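# Flip front cover, snap onto base, place on conveyor

## Task

Reorient the front cover so it faces the correct way, press it onto the base until it clicks in place, set the assembled unit on the conveyor belt, and finish with both grippers released from it.

## Robot and tools

Robot: two identical six-joint arms with parallel two-finger grippers, named left_arm and right_arm. The names are labels only, not sides of a camera picture. left_arm's root sits at (+0.025, +0.348, 0) m with quat_wxyz (+0.999, 0, 0, -0.041); right_arm's root is at (-0.012, -0.273, 0) m with quat_wxyz (+1.000, 0, 0, -0.008).

Frame: every position and orientation lives in one scene frame. Its origin is on the table surface midway between the arms; +z is up, +x reaches out over the table, and left_arm is on the +y side. Positions are in metres; orientations are unit quaternions written w first (qw, qx, qy, qz). On a gripper, the fingers extend along its own +z and close along its own y. The reported end_effector_position is the spot between the pads, roughly 1 cm back from the fingertips. Reported hand positions may be slightly wrong, worse at long reach, and arms tend to settle a centimetre or more short of the command, usually low.

Row format (shared by execute_actions and move): a single flat list of 16 numbers covering both arms, even if one arm is idle. First 8 are left_arm: x, y, z, qw, qx, qy, qz, opening; next 8 are right_arm in the same order. x, y, z and the quaternion are an absolute target pose for that gripper in the scene frame, not an offset. Opening ranges -1 (closed) to +1 (fully open, 0.094 m). To keep an arm still, repeat its whole last reported pose plus the desired opening in every call; to keep a hand's orientation, keep resending the same quaternion rather than copying the slightly drifted reported one.

execute_actions(actions): actions is a list of up to 15 actions; each action is a list of up to 15 rows, each row run for one 1/30 s step, and a short action repeats its final row until 15 steps pass. An empty list only returns state and images. A target more than 0.6 m from that gripper's current position along any of its own axes gets the action rejected for both arms; a malformed action, or a first action failing that test against the latest state, rejects the whole call with no motion. Each step the commanded pose is clipped to within 70 mm and 16 degrees of the measured pose, so distant targets need several actions; position is favoured over orientation when both cannot be met.

move(target, speed, blocking): target is one 16-number row as above, absolute poses. Both grippers travel straight toward their targets and arrive together, in 0.5 to 10 s (cut off at 10 s). speed is the path's top speed in m/s, 0.002 to 0.5, default 0.25; rotation is capped at twice that in rad/s. Opening is applied at the start. Paths ignore obstacles and the other arm, and hands may lag, wander or overshoot the speed, especially near full stretch. Faster moves and targets set deeper past a contact hit and press harder. With blocking=false the call returns after 0.5 s while motion continues; then use wait or stop before sending other rows or moves. The result adds a move: line with the ending (done, off_target, moving, held, fault) and limits (paced = the pose was clipped; held = a check blocked some steps, after which the arm may speed up), plus each gripper's distance to its target.

wait(seconds): 0 to 10 s; arms keep their last command; returns early if a running move finishes. stop(): brakes a running move; the arm needs stopping distance and the fingers keep moving. zoom_image(camera, region): camera is cam_head_left or cam_head_right (both 504x504); region is [x0, y0, x1, y1] in pixels from the top-left, at most 504 by 504. read_manual(section) returns only licence text. finished_scene(scene) ends the current scene, identified by its integer number, and reports success; it is final.

Results: a state line per arm with pose, Hand target lines (what the controller is currently aiming for), grip_measured (finger opening on the command scale; Joint positions' last value is the opening in metres), step readings with HELD marks where an arm's command was held back, pose unreachable lines when a clearance check altered a command, MOTOR HOT warnings from 75 °C, and FAULT or OVER-TEMPERATURE FAULT lines when an arm is stopped (at 90 °C it pauses 10 s; at 100 °C it goes limp and drops).

Gripping: command about 0.03 below grip_measured to hold firmly, nearer to it for a lighter hold; each gripper's reading has its own constant error of up to about 1 mm. Pads push roughly 50 to 62 N, less on very thin parts. A held part may occasionally be tugged, and loose items nudged.

Avoid: knocking or placing anything off the table (fails the task), arms striking or shoving each other, dropping or slamming parts, hard pushes, and long heavy holds that heat the motors. Release the unit before ending the scene, and confirm it stays assembled on the belt.

Each tool is called after ">>>" in YAML: its name, and indented under it one key for each argument.

## Session

>>> execute_actions:
  actions: []

Scene clock: 0.00 s.
left_arm: end_effector_position=(+0.5708, +0.0871, +0.2433) grip_measured=+1.000 end_effector_quat_wxyz=(+0.247, -0.563, +0.735, -0.286) | right_arm: end_effector_position=(+0.2415, +0.0037, +0.1136) grip_measured=+1.000 end_effector_quat_wxyz=(-0.133, -0.029, +0.876, +0.462)
Joint positions: left_arm=[-0.427  2.451  2.777 -1.145 -0.211 -1.734  0.094] | right_arm=[ 0.432  1.819  1.189 -0.783 -0.996  0.435  0.094]
Joint velocities: left_arm=[-0.002 -0.007 -0.007 -0.007  0.051 -0.022  0.   ] | right_arm=[ 0.002 -0.022  0.007 -0.007 -0.066 -0.022  0.   ]
Hand target (left_arm): +0.569, +0.089, +0.243; +0.248, -0.563, +0.737, -0.280
Hand target (right_arm): +0.242, +0.005, +0.118; -0.129, -0.035, +0.873, +0.468

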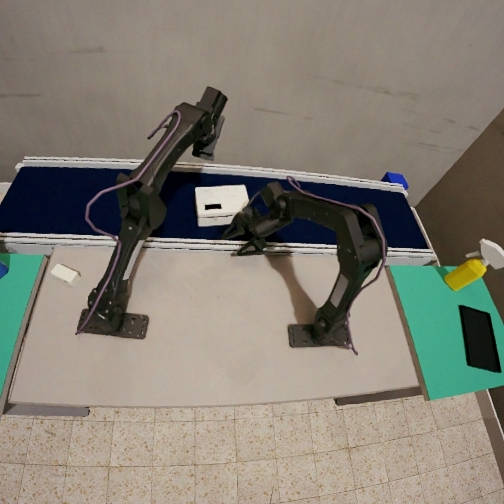

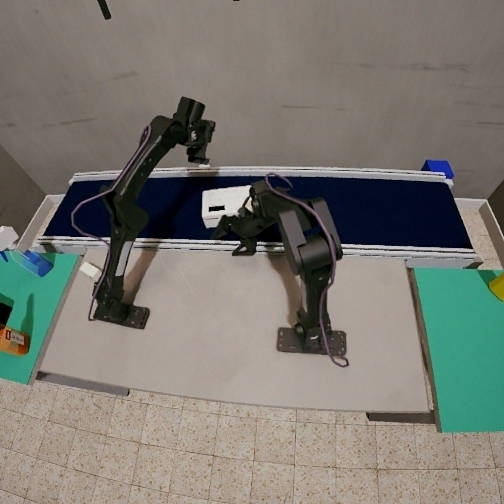

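Moving the arms clear to see the unit.

>>> move:
  target: [0.2,0.35,0.25,0,0,1,0,1, 0.15,-0.3,0.25,0,0,1,0,1]

>>> zoom_image:
  camera: "cam_head_left"
  region: [150,150,310,270]

>>> zoom_image:
  camera: "cam_head_right"
  region: [150,150,310,270]

Scene clock: 8.97 s.
left_arm: end_effector_position=(+0.2046, +0.3458, +0.2582) grip_measured=+1.000 end_effector_quat_wxyz=(+0.192, -0.010, +0.981, -0.013) | right_arm: end_effector_position=(+0.1563, -0.2966, +0.2419) grip_measured=+1.000 end_effector_quat_wxyz=(+0.175, +0.004, +0.984, -0.020)
Joint positions: left_arm=[ 0.09   1.011  1.388 -1.561  0.025 -0.018  0.094] | right_arm=[-0.142  0.979  1.314 -1.552 -0.013 -0.146  0.094]
Joint velocities: left_arm=[ 0.002  0.002  0.002 -0.081  0.051  0.066  0.   ] | right_arm=[-0.002  0.007 -0.017  0.007  0.081  0.007  0.   ]
Hand target (left_arm): +0.199, +0.348, +0.255; +0.189, -0.005, +0.982, -0.006
Hand target (right_arm): +0.151, -0.298, +0.249; +0.187, +0.004, +0.982, -0.027
Off the commanded pose (left_arm): 0.010 m, 22 deg; orientation clipped at the last step of the last action.
Off the commanded pose (right_arm): 0.011 m, 20 deg; orientation clipped at the last step of the last action.
joint sent to its limit (left arm) — the command would take joint 4 (wrist pitch) past its lower limit, so that joint was sent only as far as its limit.
joint sent to its limit (right arm) — the command would take joint 4 (wrist pitch) past its lower limit, so that joint was sent only as far as its limit.
move: off_target (left_arm, right_arm); limits=paced

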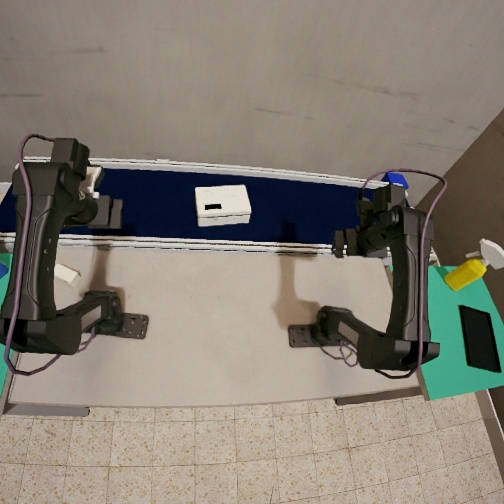

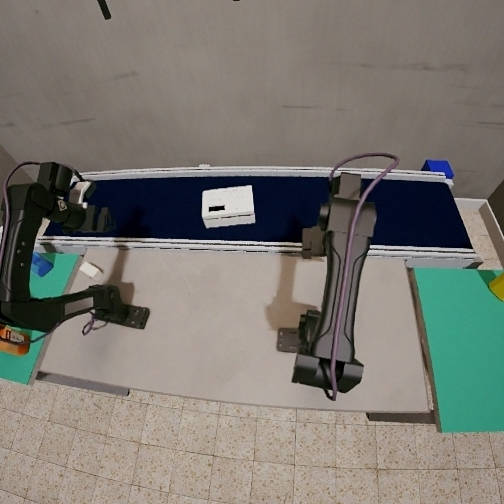

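Region (150, 150, 310, 270) of cam_head_left's 504x504 image, scaled by 3.150, with more detail than that image has; it fills the top 378 rows of this view, and the rest is white.

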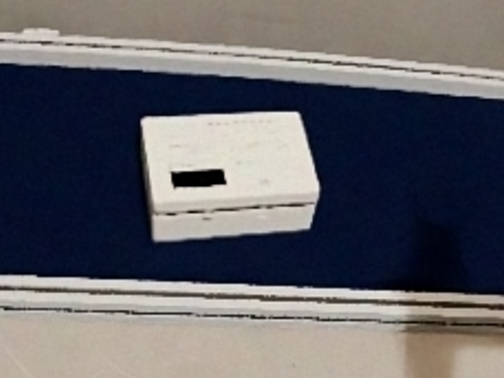

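Region (150, 150, 310, 270) of cam_head_right's 504x504 image, scaled by 3.150, with more detail than that image has; it fills the top 378 rows of this view, and the rest is white.

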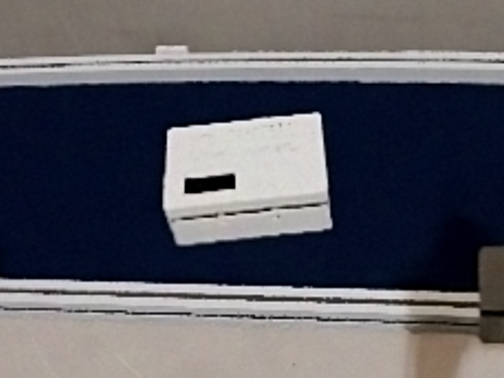

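>>> zoom_image:
  camera: "cam_head_left"
  region: [188,178,258,234]

>>> zoom_image:
  camera: "cam_head_right"
  region: [194,178,264,234]

Region (188, 178, 258, 234) of cam_head_left's 504x504 image, scaled by 7.200, with more detail than that image has; it fills the top 403 rows of this view, and the rest is white.

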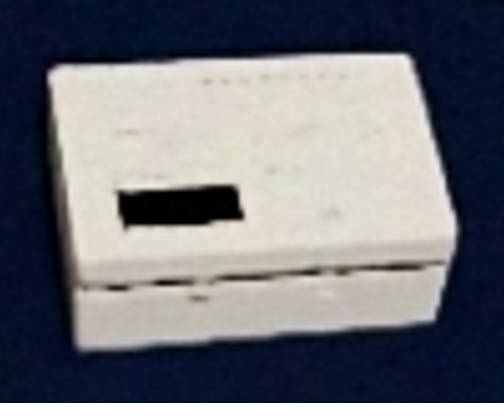

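Region (194, 178, 264, 234) of cam_head_right's 504x504 image, scaled by 7.200, with more detail than that image has; it fills the top 403 rows of this view, and the rest is white.

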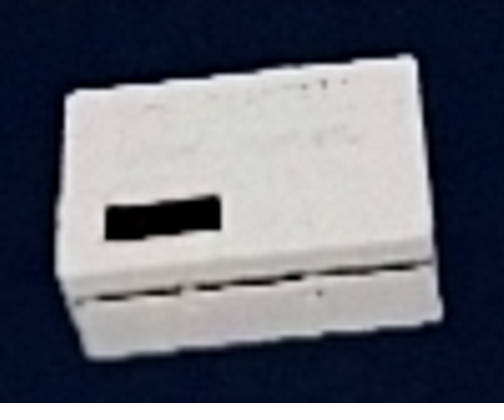

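>>> move:
  target: [0.40,0.24,0.15,0,0.707,0.707,0,1, 0.40,-0.12,0.15,0,0.707,0.707,0,1]

>>> zoom_image:
  camera: "cam_head_left"
  region: [120,120,340,270]

>>> zoom_image:
  camera: "cam_head_right"
  region: [120,120,340,270]

Scene clock: 24.93 s.
left_arm: end_effector_position=(+0.3998, +0.2427, +0.1462) grip_measured=+1.000 end_effector_quat_wxyz=(+0.008, +0.701, +0.713, +0.001) | right_arm: end_effector_position=(+0.4010, -0.1249, +0.1477) grip_measured=+1.000 end_effector_quat_wxyz=(+0.016, +0.707, +0.707, +0.027)
Joint positions: left_arm=[-0.192  2.027  1.942 -1.472  0.005  1.279  0.094] | right_arm=[ 0.36   2.226  2.257 -1.539  0.006  1.915  0.094]
Joint velocities: left_arm=[-0.007  0.012 -0.007 -0.081 -0.022  0.095  0.   ] | right_arm=[-0.007  0.002  0.002 -0.007 -0.051 -0.007  0.   ]
Hand target (left_arm): +0.399, +0.241, +0.147; +0.001, +0.708, +0.707, +0.000
Hand target (right_arm): +0.400, -0.122, +0.149; +0.014, +0.708, +0.706, +0.023
Off the commanded pose (left_arm): 0.005 m, 1 deg.
Off the commanded pose (right_arm): 0.005 m, 4 deg.
joint sent to its limit (right arm) — the command would take joint 4 (wrist pitch) past its lower limit, so that joint was sent only as far as its limit.
move: off_target (right_arm)

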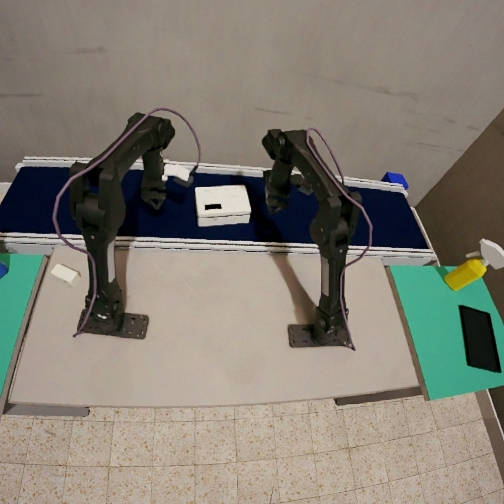

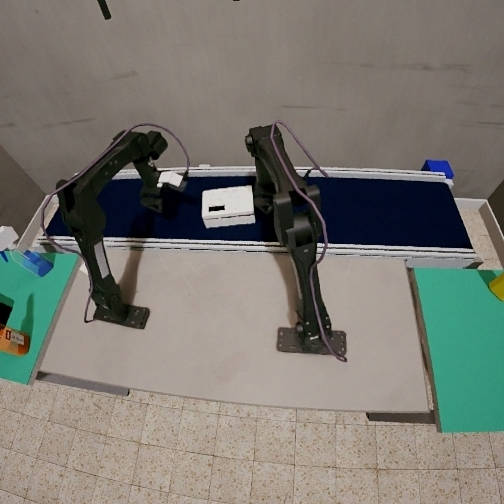

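Region (120, 120, 340, 270) of cam_head_left's 504x504 image, scaled by 2.291, with more detail than that image has; it fills the top 344 rows of this view, and the rest is white.

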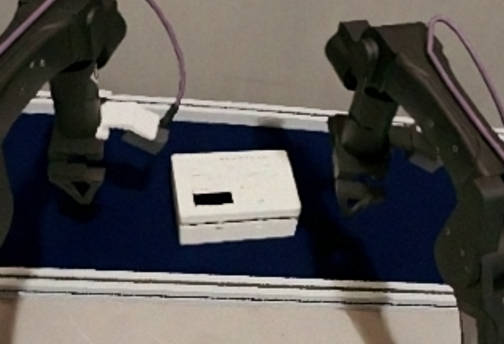

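Region (120, 120, 340, 270) of cam_head_right's 504x504 image, scaled by 2.291, with more detail than that image has; it fills the top 344 rows of this view, and the rest is white.

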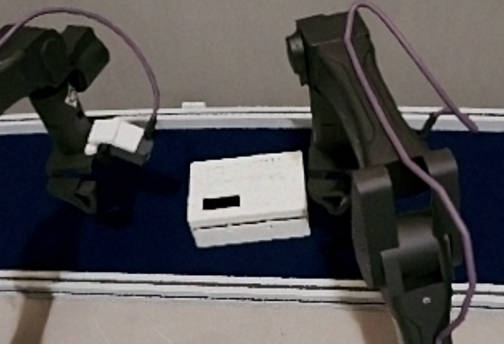

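>>> move:
  target: [0.40,0.24,0.08,0,0.707,0.707,0,-1, 0.40,-0.12,0.08,0,0.707,0.707,0,-1]
  speed: 0.05

>>> zoom_image:
  camera: "cam_head_left"
  region: [120,120,340,270]

>>> zoom_image:
  camera: "cam_head_right"
  region: [120,120,340,270]

Scene clock: 39.37 s.
left_arm: end_effector_position=(+0.4022, +0.2421, +0.0874) grip_measured=-0.982 end_effector_quat_wxyz=(+0.008, +0.702, +0.713, +0.002) | right_arm: end_effector_position=(+0.4040, -0.1226, +0.0927) grip_measured=-0.979 end_effector_quat_wxyz=(+0.007, +0.708, +0.706, +0.014)
Joint positions: left_arm=[-0.192  2.027  1.708 -1.237  0.004  1.281  0.001] | right_arm=[ 0.36   2.238  2.058 -1.359 -0.     1.918  0.001]
Joint velocities: left_arm=[-0.022 -0.017 -0.002  0.022 -0.051 -0.081 -0.   ] | right_arm=[ 0.002  0.012  0.002 -0.051  0.081 -0.066 -0.   ]
Hand target (left_arm): +0.399, +0.240, +0.080; +0.000, +0.707, +0.707, +0.000
Hand target (right_arm): +0.399, -0.120, +0.080; +0.000, +0.707, +0.707, -0.000
Off the commanded pose (left_arm): 0.008 m, 1 deg.
Off the commanded pose (right_arm): 0.014 m, 2 deg.
move: off_target (right_arm)

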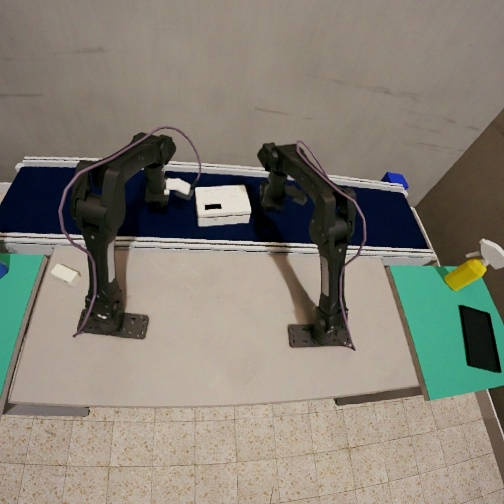

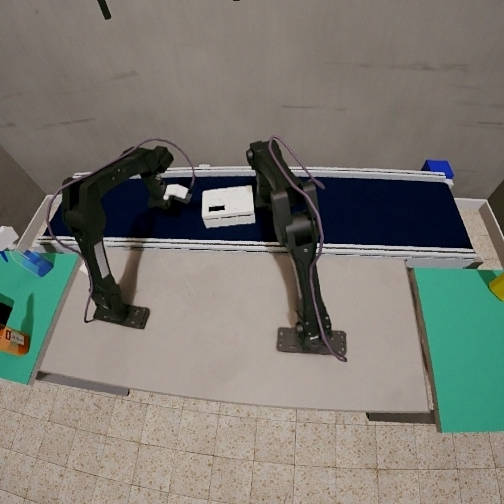

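Region (120, 120, 340, 270) of cam_head_left's 504x504 image, scaled by 2.291, with more detail than that image has; it fills the top 344 rows of this view, and the rest is white.

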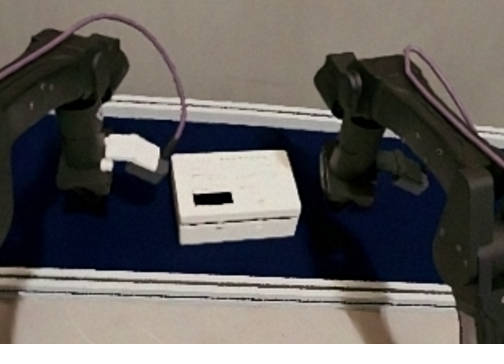

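Region (120, 120, 340, 270) of cam_head_right's 504x504 image, scaled by 2.291, with more detail than that image has; it fills the top 344 rows of this view, and the rest is white.

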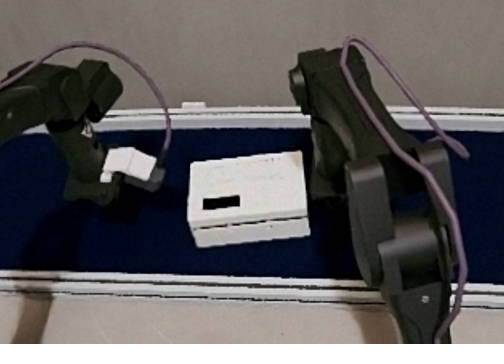

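>>> move:
  target: [0.40,0.26,0.05,0,0.707,0.707,0,-1, 0.40,-0.12,0.05,0,0.707,0.707,0,-1]
  speed: 0.03

>>> zoom_image:
  camera: "cam_head_left"
  region: [120,120,340,270]

>>> zoom_image:
  camera: "cam_head_right"
  region: [120,120,340,270]

Scene clock: 45.47 s.
left_arm: end_effector_position=(+0.4014, +0.2561, +0.0577) grip_measured=-0.982 end_effector_quat_wxyz=(+0.007, +0.705, +0.709, +0.002) | right_arm: end_effector_position=(+0.4052, -0.1221, +0.0655) grip_measured=-0.979 end_effector_quat_wxyz=(+0.007, +0.708, +0.706, +0.017)
Joint positions: left_arm=[-0.157  2.027  1.589 -1.119  0.004  1.326  0.001] | right_arm=[ 0.36   2.238  1.95  -1.246 -0.001  1.918  0.001]
Joint velocities: left_arm=[-0.002  0.012 -0.007 -0.051 -0.022 -0.037  0.001] | right_arm=[-0.017 -0.012 -0.032  0.037 -0.051  0.066 -0.001]
Hand target (left_arm): +0.399, +0.260, +0.050; -0.000, +0.707, +0.707, -0.000
Hand target (right_arm): +0.399, -0.120, +0.050; +0.000, +0.707, +0.707, -0.000
Off the commanded pose (left_arm): 0.009 m, 1 deg.
Off the commanded pose (right_arm): 0.017 m, 2 deg.
move: off_target (right_arm)

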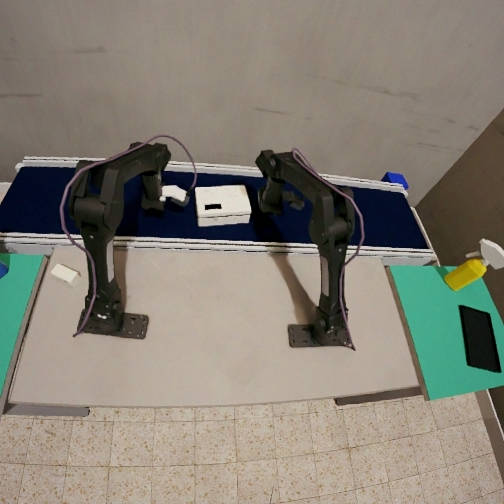

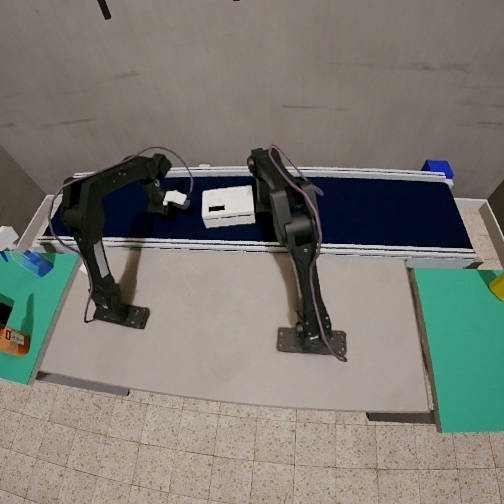

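Region (120, 120, 340, 270) of cam_head_left's 504x504 image, scaled by 2.291, with more detail than that image has; it fills the top 344 rows of this view, and the rest is white.

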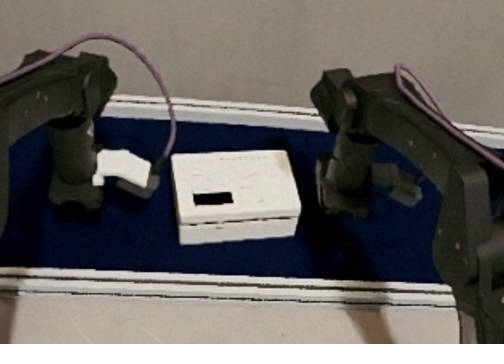

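Region (120, 120, 340, 270) of cam_head_right's 504x504 image, scaled by 2.291, with more detail than that image has; it fills the top 344 rows of this view, and the rest is white.

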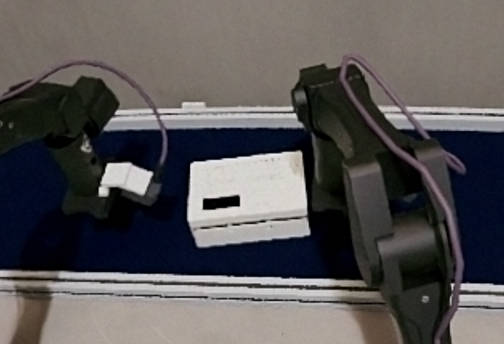

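>>> move:
  target: [0.40,0.28,0.015,0,0.707,0.707,0,-1, 0.25,-0.25,0.15,0,0.707,0.707,0,-1]
  speed: 0.1

>>> zoom_image:
  camera: "cam_head_right"
  region: [120,120,340,270]

Scene clock: 52.93 s.
left_arm: end_effector_position=(+0.4036, +0.2759, +0.0257) grip_measured=-0.982 end_effector_quat_wxyz=(+0.012, +0.706, +0.708, +0.005) | right_arm: end_effector_position=(+0.2617, -0.2444, +0.1505) grip_measured=-0.979 end_effector_quat_wxyz=(+0.005, +0.708, +0.706, +0.011)
Joint positions: left_arm=[-0.106  2.041  1.478 -0.983  0.004  1.378  0.001] | right_arm=[ 0.112  1.564  1.388 -1.371 -0.006  1.67   0.001]
Joint velocities: left_arm=[ 0.017 -0.002  0.017 -0.022 -0.022 -0.007  0.   ] | right_arm=[-0.012 -0.032 -0.012 -0.081  0.022 -0.022 -0.   ]
Hand target (left_arm): +0.399, +0.280, +0.015; +0.000, +0.707, +0.707, -0.000
Hand target (right_arm): +0.250, -0.248, +0.150; -0.001, +0.707, +0.707, +0.001
Off the commanded pose (left_arm): 0.012 m, 1 deg.
Off the commanded pose (right_arm): 0.013 m, 1 deg.
move: off_target (left_arm, right_arm)

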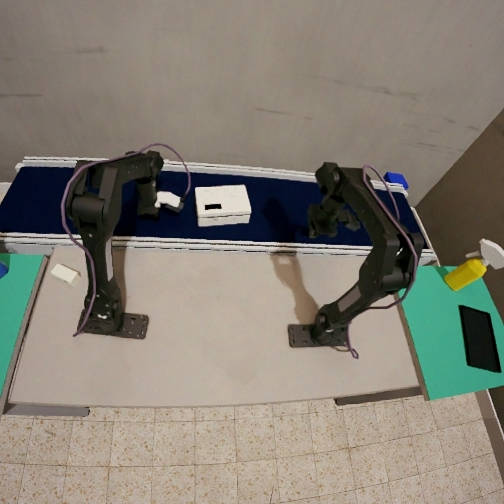

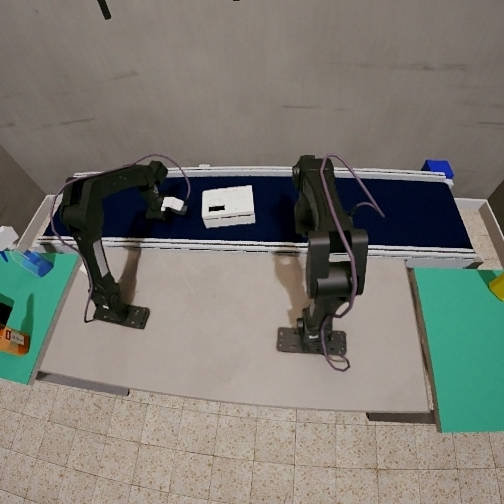

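Region (120, 120, 340, 270) of cam_head_right's 504x504 image, scaled by 2.291, with more detail than that image has; it fills the top 344 rows of this view, and the rest is white.

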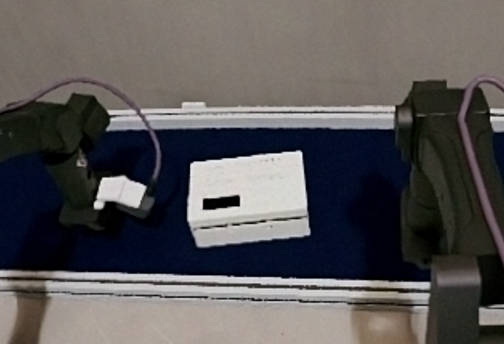

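>>> move:
  target: [0.40,0.25,0.14,0,0.707,0.707,0,-0.2, 0.2617,-0.2444,0.1505,0,0.707,0.707,0,-1]

>>> move:
  target: [0.405,0.075,0.12,0.132,0.639,0.749,-0.113,-0.2, 0.2617,-0.2444,0.1505,0,0.707,0.707,0,-1]
  speed: 0.15

>>> zoom_image:
  camera: "cam_head_left"
  region: [160,150,280,240]

>>> zoom_image:
  camera: "cam_head_right"
  region: [160,150,280,240]

Scene clock: 74.27 s.
left_arm: end_effector_position=(+0.4030, +0.2503, +0.1406) grip_measured=-0.202 end_effector_quat_wxyz=(+0.009, +0.709, +0.705, +0.003) | right_arm: end_effector_position=(+0.2615, -0.2444, +0.1505) grip_measured=-0.979 end_effector_quat_wxyz=(+0.005, +0.707, +0.707, +0.011)
Joint positions: left_arm=[-0.171  2.024  1.915 -1.444  0.003  1.324  0.038] | right_arm=[ 0.112  1.564  1.388 -1.372 -0.006  1.668  0.001]
Joint velocities: left_arm=[ 0.012 -0.007 -0.017 -0.022  0.022  0.007  0.   ] | right_arm=[-0.002 -0.012 -0.007 -0.022  0.007  0.007  0.   ]
Hand target (left_arm): +0.402, +0.250, +0.140; +0.000, +0.707, +0.707, +0.000
Hand target (right_arm): +0.262, -0.244, +0.151; +0.000, +0.707, +0.707, +0.000
Off the commanded pose (left_arm): 0.003 m, 1 deg.
Off the commanded pose (right_arm): 0.000 m, 1 deg.
move: done

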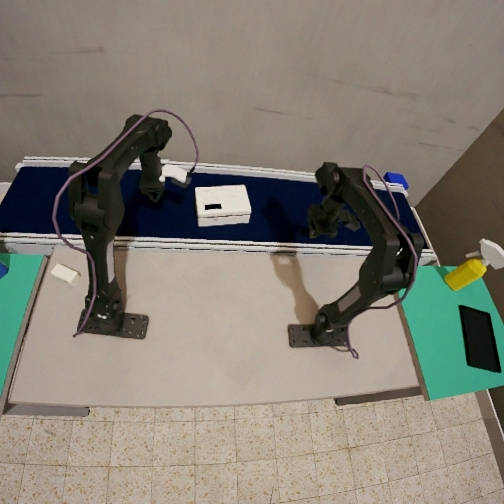

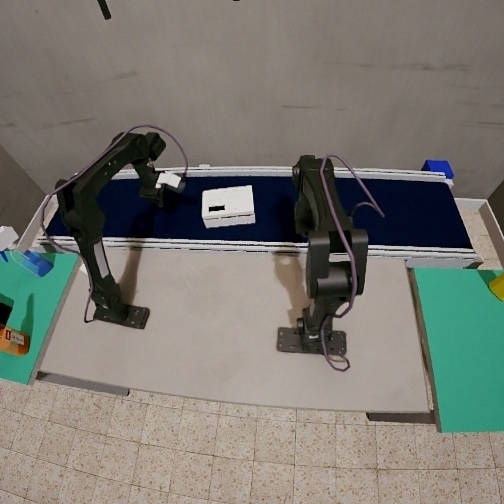

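Scene clock: 76.07 s.
left_arm: end_effector_position=(+0.4019, +0.0820, +0.1182) grip_measured=-0.202 end_effector_quat_wxyz=(+0.124, +0.644, +0.748, -0.101) | right_arm: end_effector_position=(+0.2615, -0.2442, +0.1505) grip_measured=-0.979 end_effector_quat_wxyz=(+0.004, +0.707, +0.707, +0.011)
Joint positions: left_arm=[-0.441  2.112  1.915 -1.162  0.245  0.872  0.038] | right_arm=[ 0.112  1.564  1.388 -1.372 -0.008  1.668  0.001]
Joint velocities: left_arm=[-0.012  0.002  0.017  0.037  0.022 -0.066 -0.   ] | right_arm=[-0.002 -0.002 -0.017 -0.037 -0.007 -0.037 -0.   ]
Hand target (left_arm): +0.406, +0.075, +0.119; +0.133, +0.639, +0.749, -0.111
Hand target (right_arm): +0.262, -0.244, +0.151; +0.000, +0.707, +0.707, +0.000
Off the commanded pose (left_arm): 0.008 m, 2 deg.
Off the commanded pose (right_arm): 0.000 m, 1 deg.
move: done

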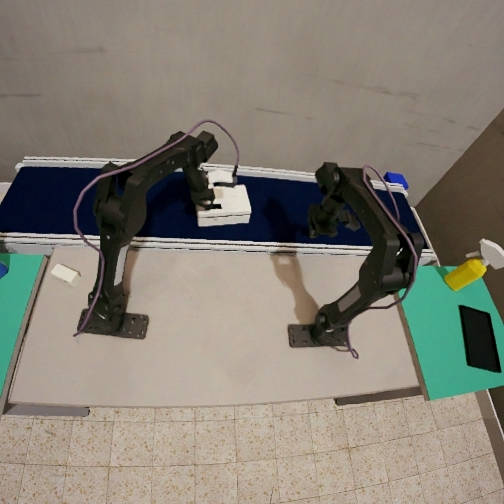

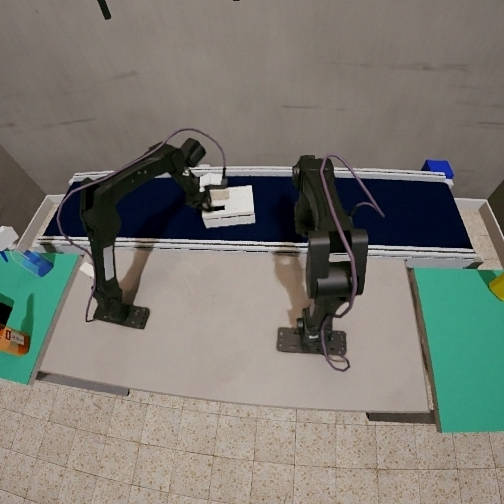

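Region (160, 150, 280, 240) of cam_head_left's 504x504 image, scaled by 4.200, with more detail than that image has; it fills the top 378 rows of this view, and the rest is white.

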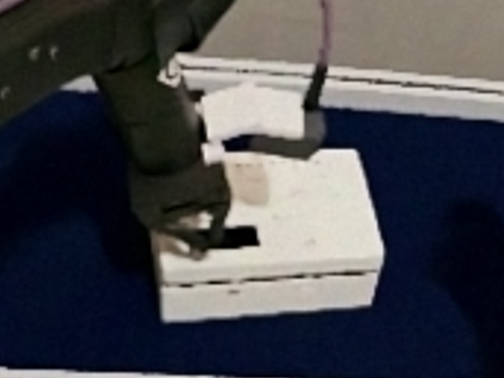

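Region (160, 150, 280, 240) of cam_head_right's 504x504 image, scaled by 4.200, with more detail than that image has; it fills the top 378 rows of this view, and the rest is white.

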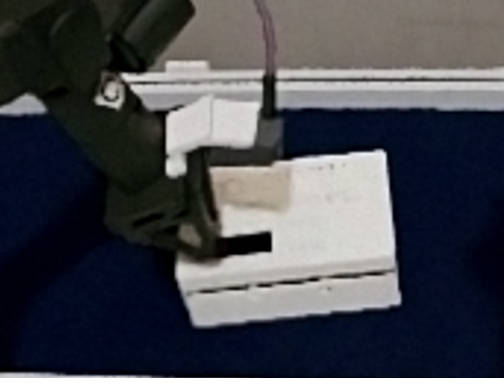

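>>> move:
  target: [0.417,0.063,0.09,0.132,0.639,0.749,-0.113,-0.2, 0.2617,-0.2444,0.1505,0,0.707,0.707,0,-1]
  speed: 0.04

>>> zoom_image:
  camera: "cam_head_left"
  region: [160,150,280,240]

>>> zoom_image:
  camera: "cam_head_right"
  region: [160,150,280,240]

Scene clock: 82.93 s.
left_arm: end_effector_position=(+0.4166, +0.0730, +0.0911) grip_measured=-0.202 end_effector_quat_wxyz=(+0.128, +0.640, +0.751, -0.103) | right_arm: end_effector_position=(+0.2614, -0.2441, +0.1505) grip_measured=-0.979 end_effector_quat_wxyz=(+0.004, +0.707, +0.707, +0.011)
Joint positions: left_arm=[-0.441  2.181  1.915 -1.085  0.247  0.86   0.038] | right_arm=[ 0.112  1.564  1.388 -1.372 -0.008  1.668  0.001]
Joint velocities: left_arm=[ 0.007 -0.007 -0.007  0.022  0.007  0.051  0.   ] | right_arm=[ 0.007 -0.007  0.007 -0.051 -0.007  0.007 -0.001]
Hand target (left_arm): +0.417, +0.063, +0.090; +0.132, +0.639, +0.749, -0.113
Hand target (right_arm): +0.262, -0.244, +0.151; +0.000, +0.707, +0.707, +0.000
Off the commanded pose (left_arm): 0.010 m, 1 deg.
Off the commanded pose (right_arm): 0.000 m, 1 deg.
move: done

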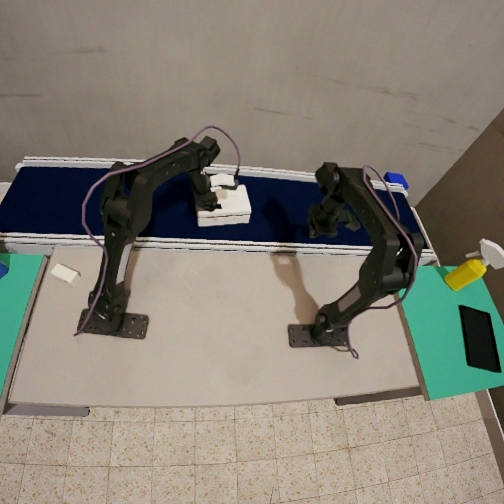

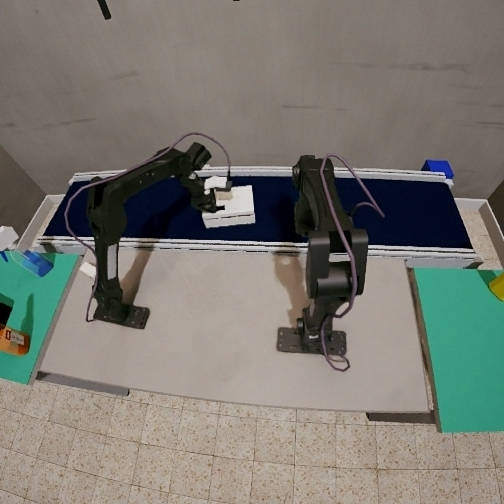

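Region (160, 150, 280, 240) of cam_head_left's 504x504 image, scaled by 4.200, with more detail than that image has; it fills the top 378 rows of this view, and the rest is white.

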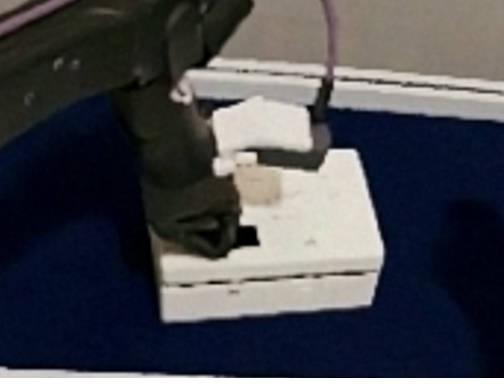

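Region (160, 150, 280, 240) of cam_head_right's 504x504 image, scaled by 4.200, with more detail than that image has; it fills the top 378 rows of this view, and the rest is white.

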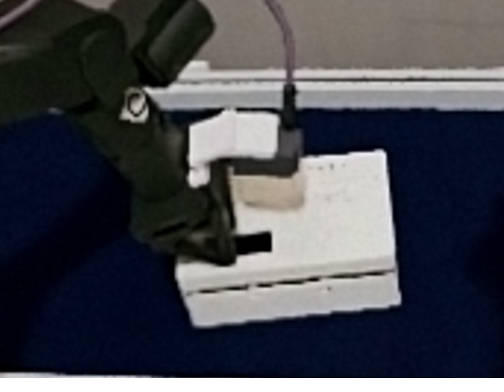

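>>> move:
  target: [0.417,0.063,0.065,0.132,0.639,0.749,-0.113,-0.2, 0.2617,-0.2444,0.1505,0,0.707,0.707,0,-1]
  speed: 0.02

>>> zoom_image:
  camera: "cam_head_left"
  region: [160,150,280,240]

>>> zoom_image:
  camera: "cam_head_right"
  region: [160,150,280,240]

Scene clock: 91.80 s.
left_arm: end_effector_position=(+0.4247, +0.0662, +0.0855) grip_measured=-0.202 end_effector_quat_wxyz=(+0.151, +0.640, +0.746, -0.104) | right_arm: end_effector_position=(+0.2613, -0.2440, +0.1505) grip_measured=-0.979 end_effector_quat_wxyz=(+0.004, +0.707, +0.707, +0.012)
Joint positions: left_arm=[-0.441  2.181  1.88  -1.004  0.258  0.859  0.038] | right_arm=[ 0.112  1.564  1.388 -1.372 -0.009  1.668  0.001]
Joint velocities: left_arm=[ 0.002  0.002 -0.002  0.037 -0.051 -0.051 -0.   ] | right_arm=[ 0.002 -0.017 -0.012 -0.007 -0.007 -0.095 -0.001]
Hand target (left_arm): +0.416, +0.064, +0.065; +0.132, +0.639, +0.749, -0.113
Hand target (right_arm): +0.262, -0.244, +0.151; +0.000, +0.707, +0.707, +0.000
Off the commanded pose (left_arm): 0.022 m, 2 deg.
Off the commanded pose (right_arm): 0.001 m, 1 deg.
move: off_target (left_arm)

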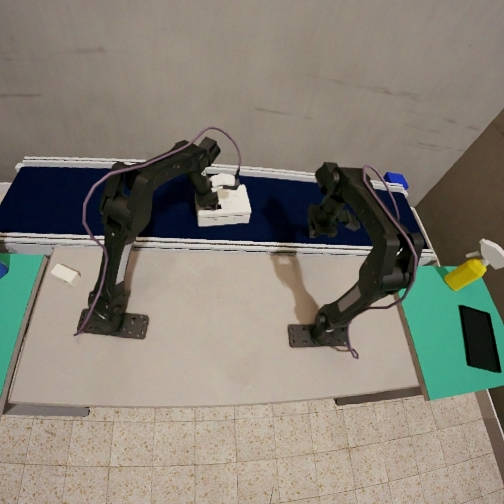

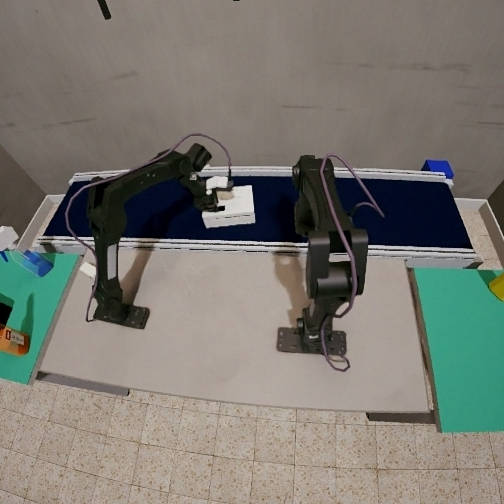

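Region (160, 150, 280, 240) of cam_head_left's 504x504 image, scaled by 4.200, with more detail than that image has; it fills the top 378 rows of this view, and the rest is white.

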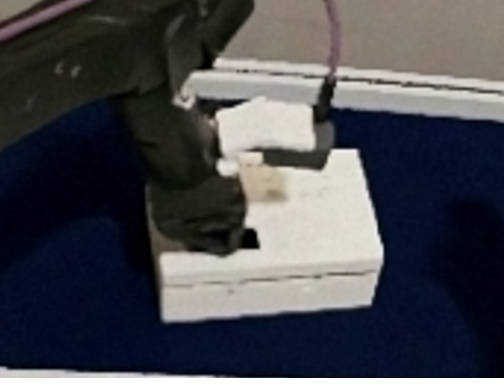

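Region (160, 150, 280, 240) of cam_head_right's 504x504 image, scaled by 4.200, with more detail than that image has; it fills the top 378 rows of this view, and the rest is white.

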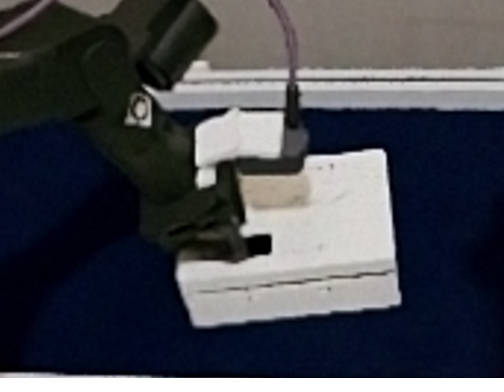

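>>> move:
  target: [0.398,0.072,0.105,0.132,0.639,0.749,-0.113,-0.2, 0.2617,-0.2444,0.1505,0,0.707,0.707,0,-1]
  speed: 0.04

>>> move:
  target: [0.396,0.072,0.065,0.132,0.639,0.749,-0.113,-0.2, 0.2617,-0.2444,0.1505,0,0.707,0.707,0,-1]
  speed: 0.02

>>> zoom_image:
  camera: "cam_head_left"
  region: [160,150,280,240]

>>> zoom_image:
  camera: "cam_head_right"
  region: [160,150,280,240]

Scene clock: 103.77 s.
left_arm: end_effector_position=(+0.4083, +0.0707, +0.1026) grip_measured=-0.202 end_effector_quat_wxyz=(+0.141, +0.641, +0.747, -0.107) | right_arm: end_effector_position=(+0.2613, -0.2439, +0.1505) grip_measured=-0.979 end_effector_quat_wxyz=(+0.004, +0.707, +0.707, +0.012)
Joint positions: left_arm=[-0.45   2.127  1.866 -1.064  0.259  0.855  0.038] | right_arm=[ 0.112  1.564  1.388 -1.372 -0.009  1.668  0.001]
Joint velocities: left_arm=[-0.012 -0.002  0.007 -0.081 -0.051  0.022  0.   ] | right_arm=[ 0.007 -0.002  0.007 -0.022  0.007 -0.007  0.001]
Hand target (left_arm): +0.398, +0.072, +0.105; +0.132, +0.639, +0.749, -0.113
Hand target (right_arm): +0.262, -0.244, +0.151; +0.000, +0.707, +0.707, +0.000
Off the commanded pose (left_arm): 0.011 m, 1 deg.
Off the commanded pose (right_arm): 0.001 m, 1 deg.
move: off_target (left_arm)

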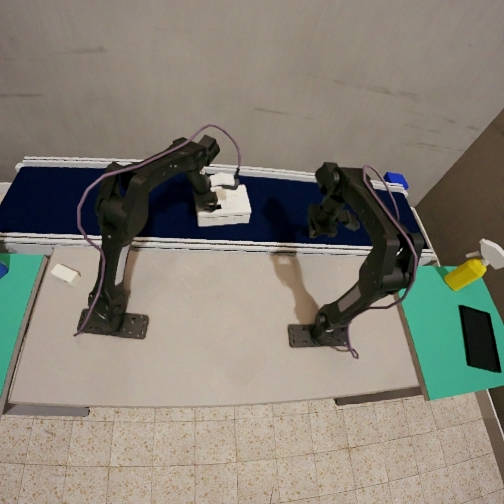

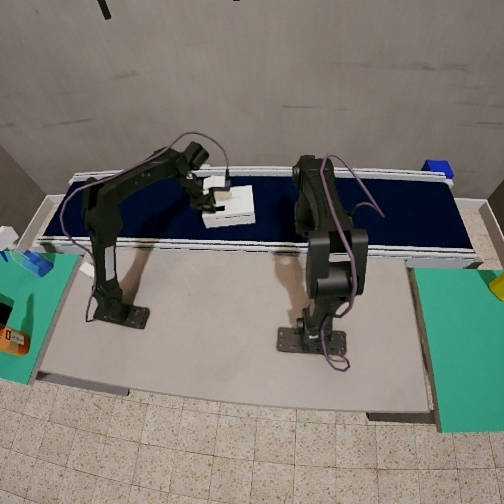

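Scene clock: 105.97 s.
left_arm: end_effector_position=(+0.4051, +0.0726, +0.0843) grip_measured=-0.202 end_effector_quat_wxyz=(+0.152, +0.641, +0.745, -0.105) | right_arm: end_effector_position=(+0.2613, -0.2438, +0.1505) grip_measured=-0.979 end_effector_quat_wxyz=(+0.003, +0.707, +0.707, +0.012)
Joint positions: left_arm=[-0.45   2.094  1.737 -0.944  0.259  0.854  0.038] | right_arm=[ 0.112  1.564  1.388 -1.372 -0.01   1.668  0.001]
Joint velocities: left_arm=[ 0.002 -0.017 -0.007  0.007 -0.037 -0.007  0.   ] | right_arm=[ 0.007 -0.002 -0.022  0.007 -0.022 -0.037 -0.001]
Hand target (left_arm): +0.395, +0.073, +0.066; +0.131, +0.639, +0.749, -0.113
Hand target (right_arm): +0.262, -0.244, +0.151; +0.000, +0.707, +0.707, +0.000
Off the commanded pose (left_arm): 0.021 m, 3 deg.
Off the commanded pose (right_arm): 0.001 m, 1 deg.
move: off_target (left_arm)

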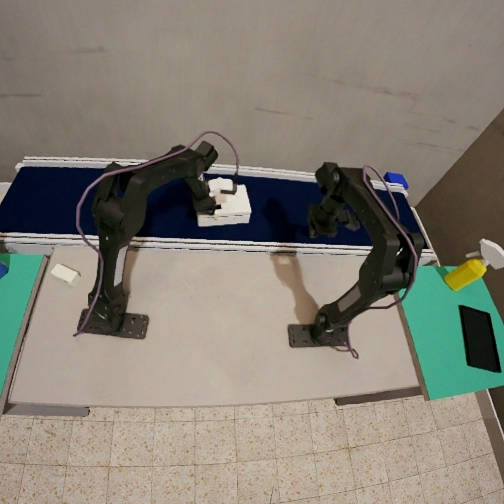

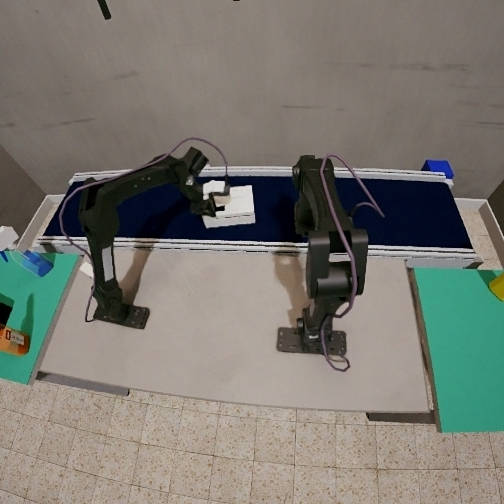

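Region (160, 150, 280, 240) of cam_head_left's 504x504 image, scaled by 4.200, with more detail than that image has; it fills the top 378 rows of this view, and the rest is white.

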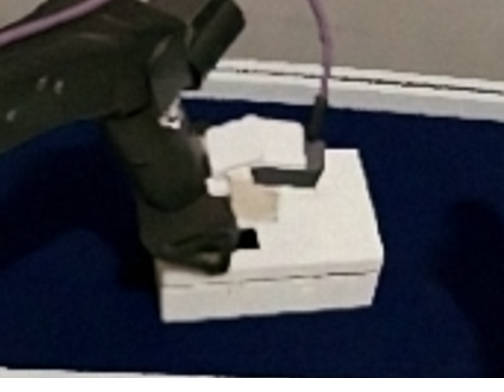

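Region (160, 150, 280, 240) of cam_head_right's 504x504 image, scaled by 4.200, with more detail than that image has; it fills the top 378 rows of this view, and the rest is white.

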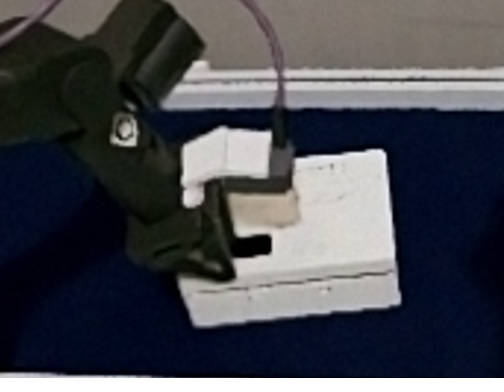

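>>> move:
  target: [0.384,0.070,0.085,0.132,0.639,0.749,-0.113,-0.2, 0.2617,-0.2444,0.1505,0,0.707,0.707,0,-1]
  speed: 0.03

>>> move:
  target: [0.384,0.070,0.062,0.132,0.639,0.749,-0.113,-0.2, 0.2617,-0.2444,0.1505,0,0.707,0.707,0,-1]
  speed: 0.02

>>> zoom_image:
  camera: "cam_head_left"
  region: [160,150,280,240]

>>> zoom_image:
  camera: "cam_head_right"
  region: [160,150,280,240]

Scene clock: 112.87 s.
left_arm: end_effector_position=(+0.3968, +0.0663, +0.0855) grip_measured=-0.202 end_effector_quat_wxyz=(+0.149, +0.642, +0.745, -0.107) | right_arm: end_effector_position=(+0.2613, -0.2437, +0.1505) grip_measured=-0.979 end_effector_quat_wxyz=(+0.003, +0.707, +0.707, +0.012)
Joint positions: left_arm=[-0.471  2.083  1.727 -0.947  0.257  0.835  0.038] | right_arm=[ 0.112  1.564  1.388 -1.372 -0.01   1.668  0.001]
Joint velocities: left_arm=[ 0.007  0.007 -0.007 -0.022 -0.037 -0.007  0.001] | right_arm=[ 0.007 -0.012 -0.002 -0.022  0.022 -0.051  0.001]
Hand target (left_arm): +0.384, +0.070, +0.085; +0.132, +0.639, +0.749, -0.113
Hand target (right_arm): +0.262, -0.244, +0.151; +0.000, +0.707, +0.707, +0.000
Off the commanded pose (left_arm): 0.013 m, 2 deg.
Off the commanded pose (right_arm): 0.001 m, 1 deg.
move: off_target (left_arm)

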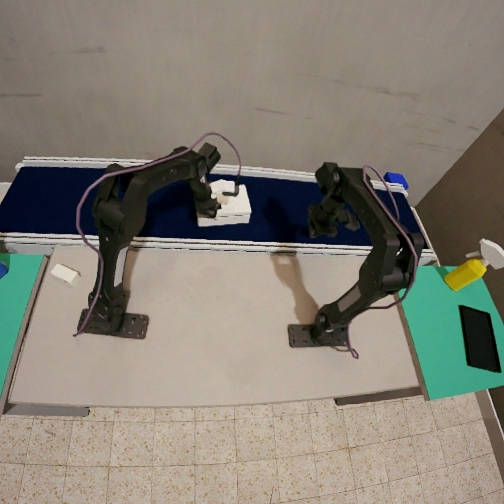

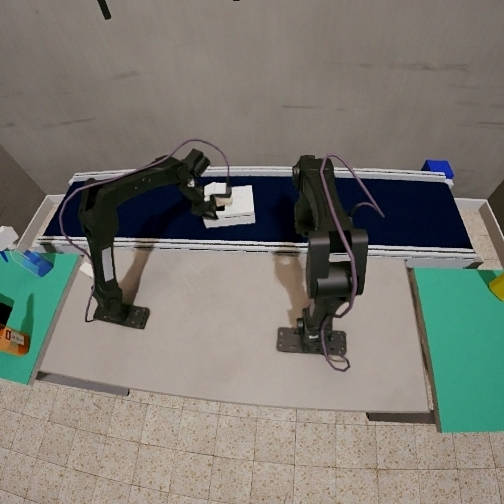

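Scene clock: 114.43 s.
left_arm: end_effector_position=(+0.3968, +0.0655, +0.0834) grip_measured=-0.202 end_effector_quat_wxyz=(+0.163, +0.642, +0.741, -0.107) | right_arm: end_effector_position=(+0.2613, -0.2436, +0.1505) grip_measured=-0.979 end_effector_quat_wxyz=(+0.003, +0.707, +0.707, +0.012)
Joint positions: left_arm=[-0.471  2.06   1.675 -0.889  0.261  0.835  0.038] | right_arm=[ 0.112  1.564  1.388 -1.372 -0.011  1.668  0.001]
Joint velocities: left_arm=[ 0.012 -0.007 -0.017  0.007 -0.037 -0.022  0.001] | right_arm=[ 0.002  0.007  0.002  0.037 -0.081  0.037 -0.   ]
Hand target (left_arm): +0.384, +0.070, +0.063; +0.132, +0.639, +0.749, -0.113
Hand target (right_arm): +0.262, -0.244, +0.151; +0.000, +0.707, +0.707, +0.000
Off the commanded pose (left_arm): 0.025 m, 4 deg.
Off the commanded pose (right_arm): 0.001 m, 1 deg.
move: off_target (left_arm)

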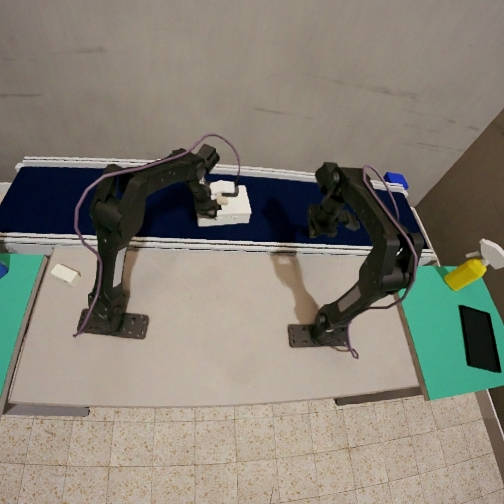

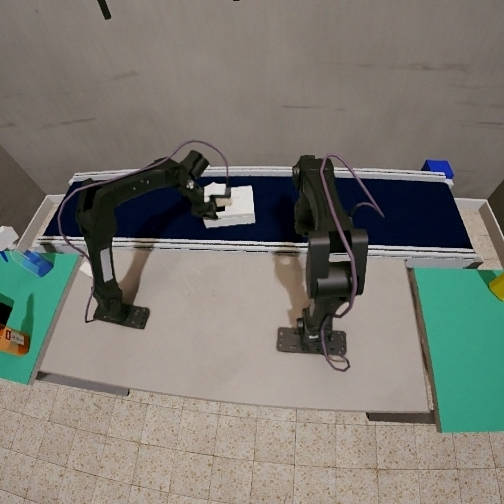

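Region (160, 150, 280, 240) of cam_head_left's 504x504 image, scaled by 4.200, with more detail than that image has; it fills the top 378 rows of this view, and the rest is white.

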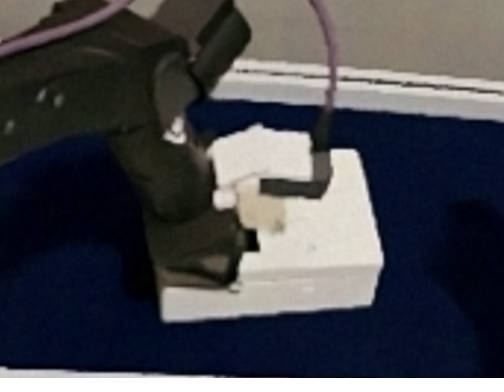

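Region (160, 150, 280, 240) of cam_head_right's 504x504 image, scaled by 4.200, with more detail than that image has; it fills the top 378 rows of this view, and the rest is white.

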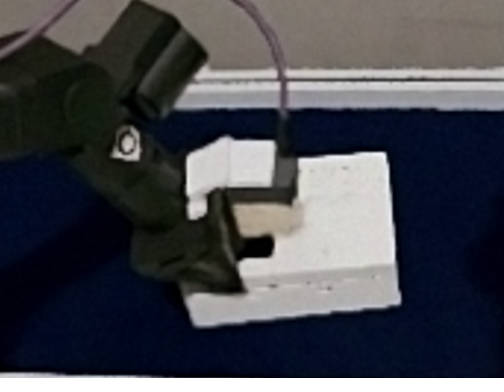

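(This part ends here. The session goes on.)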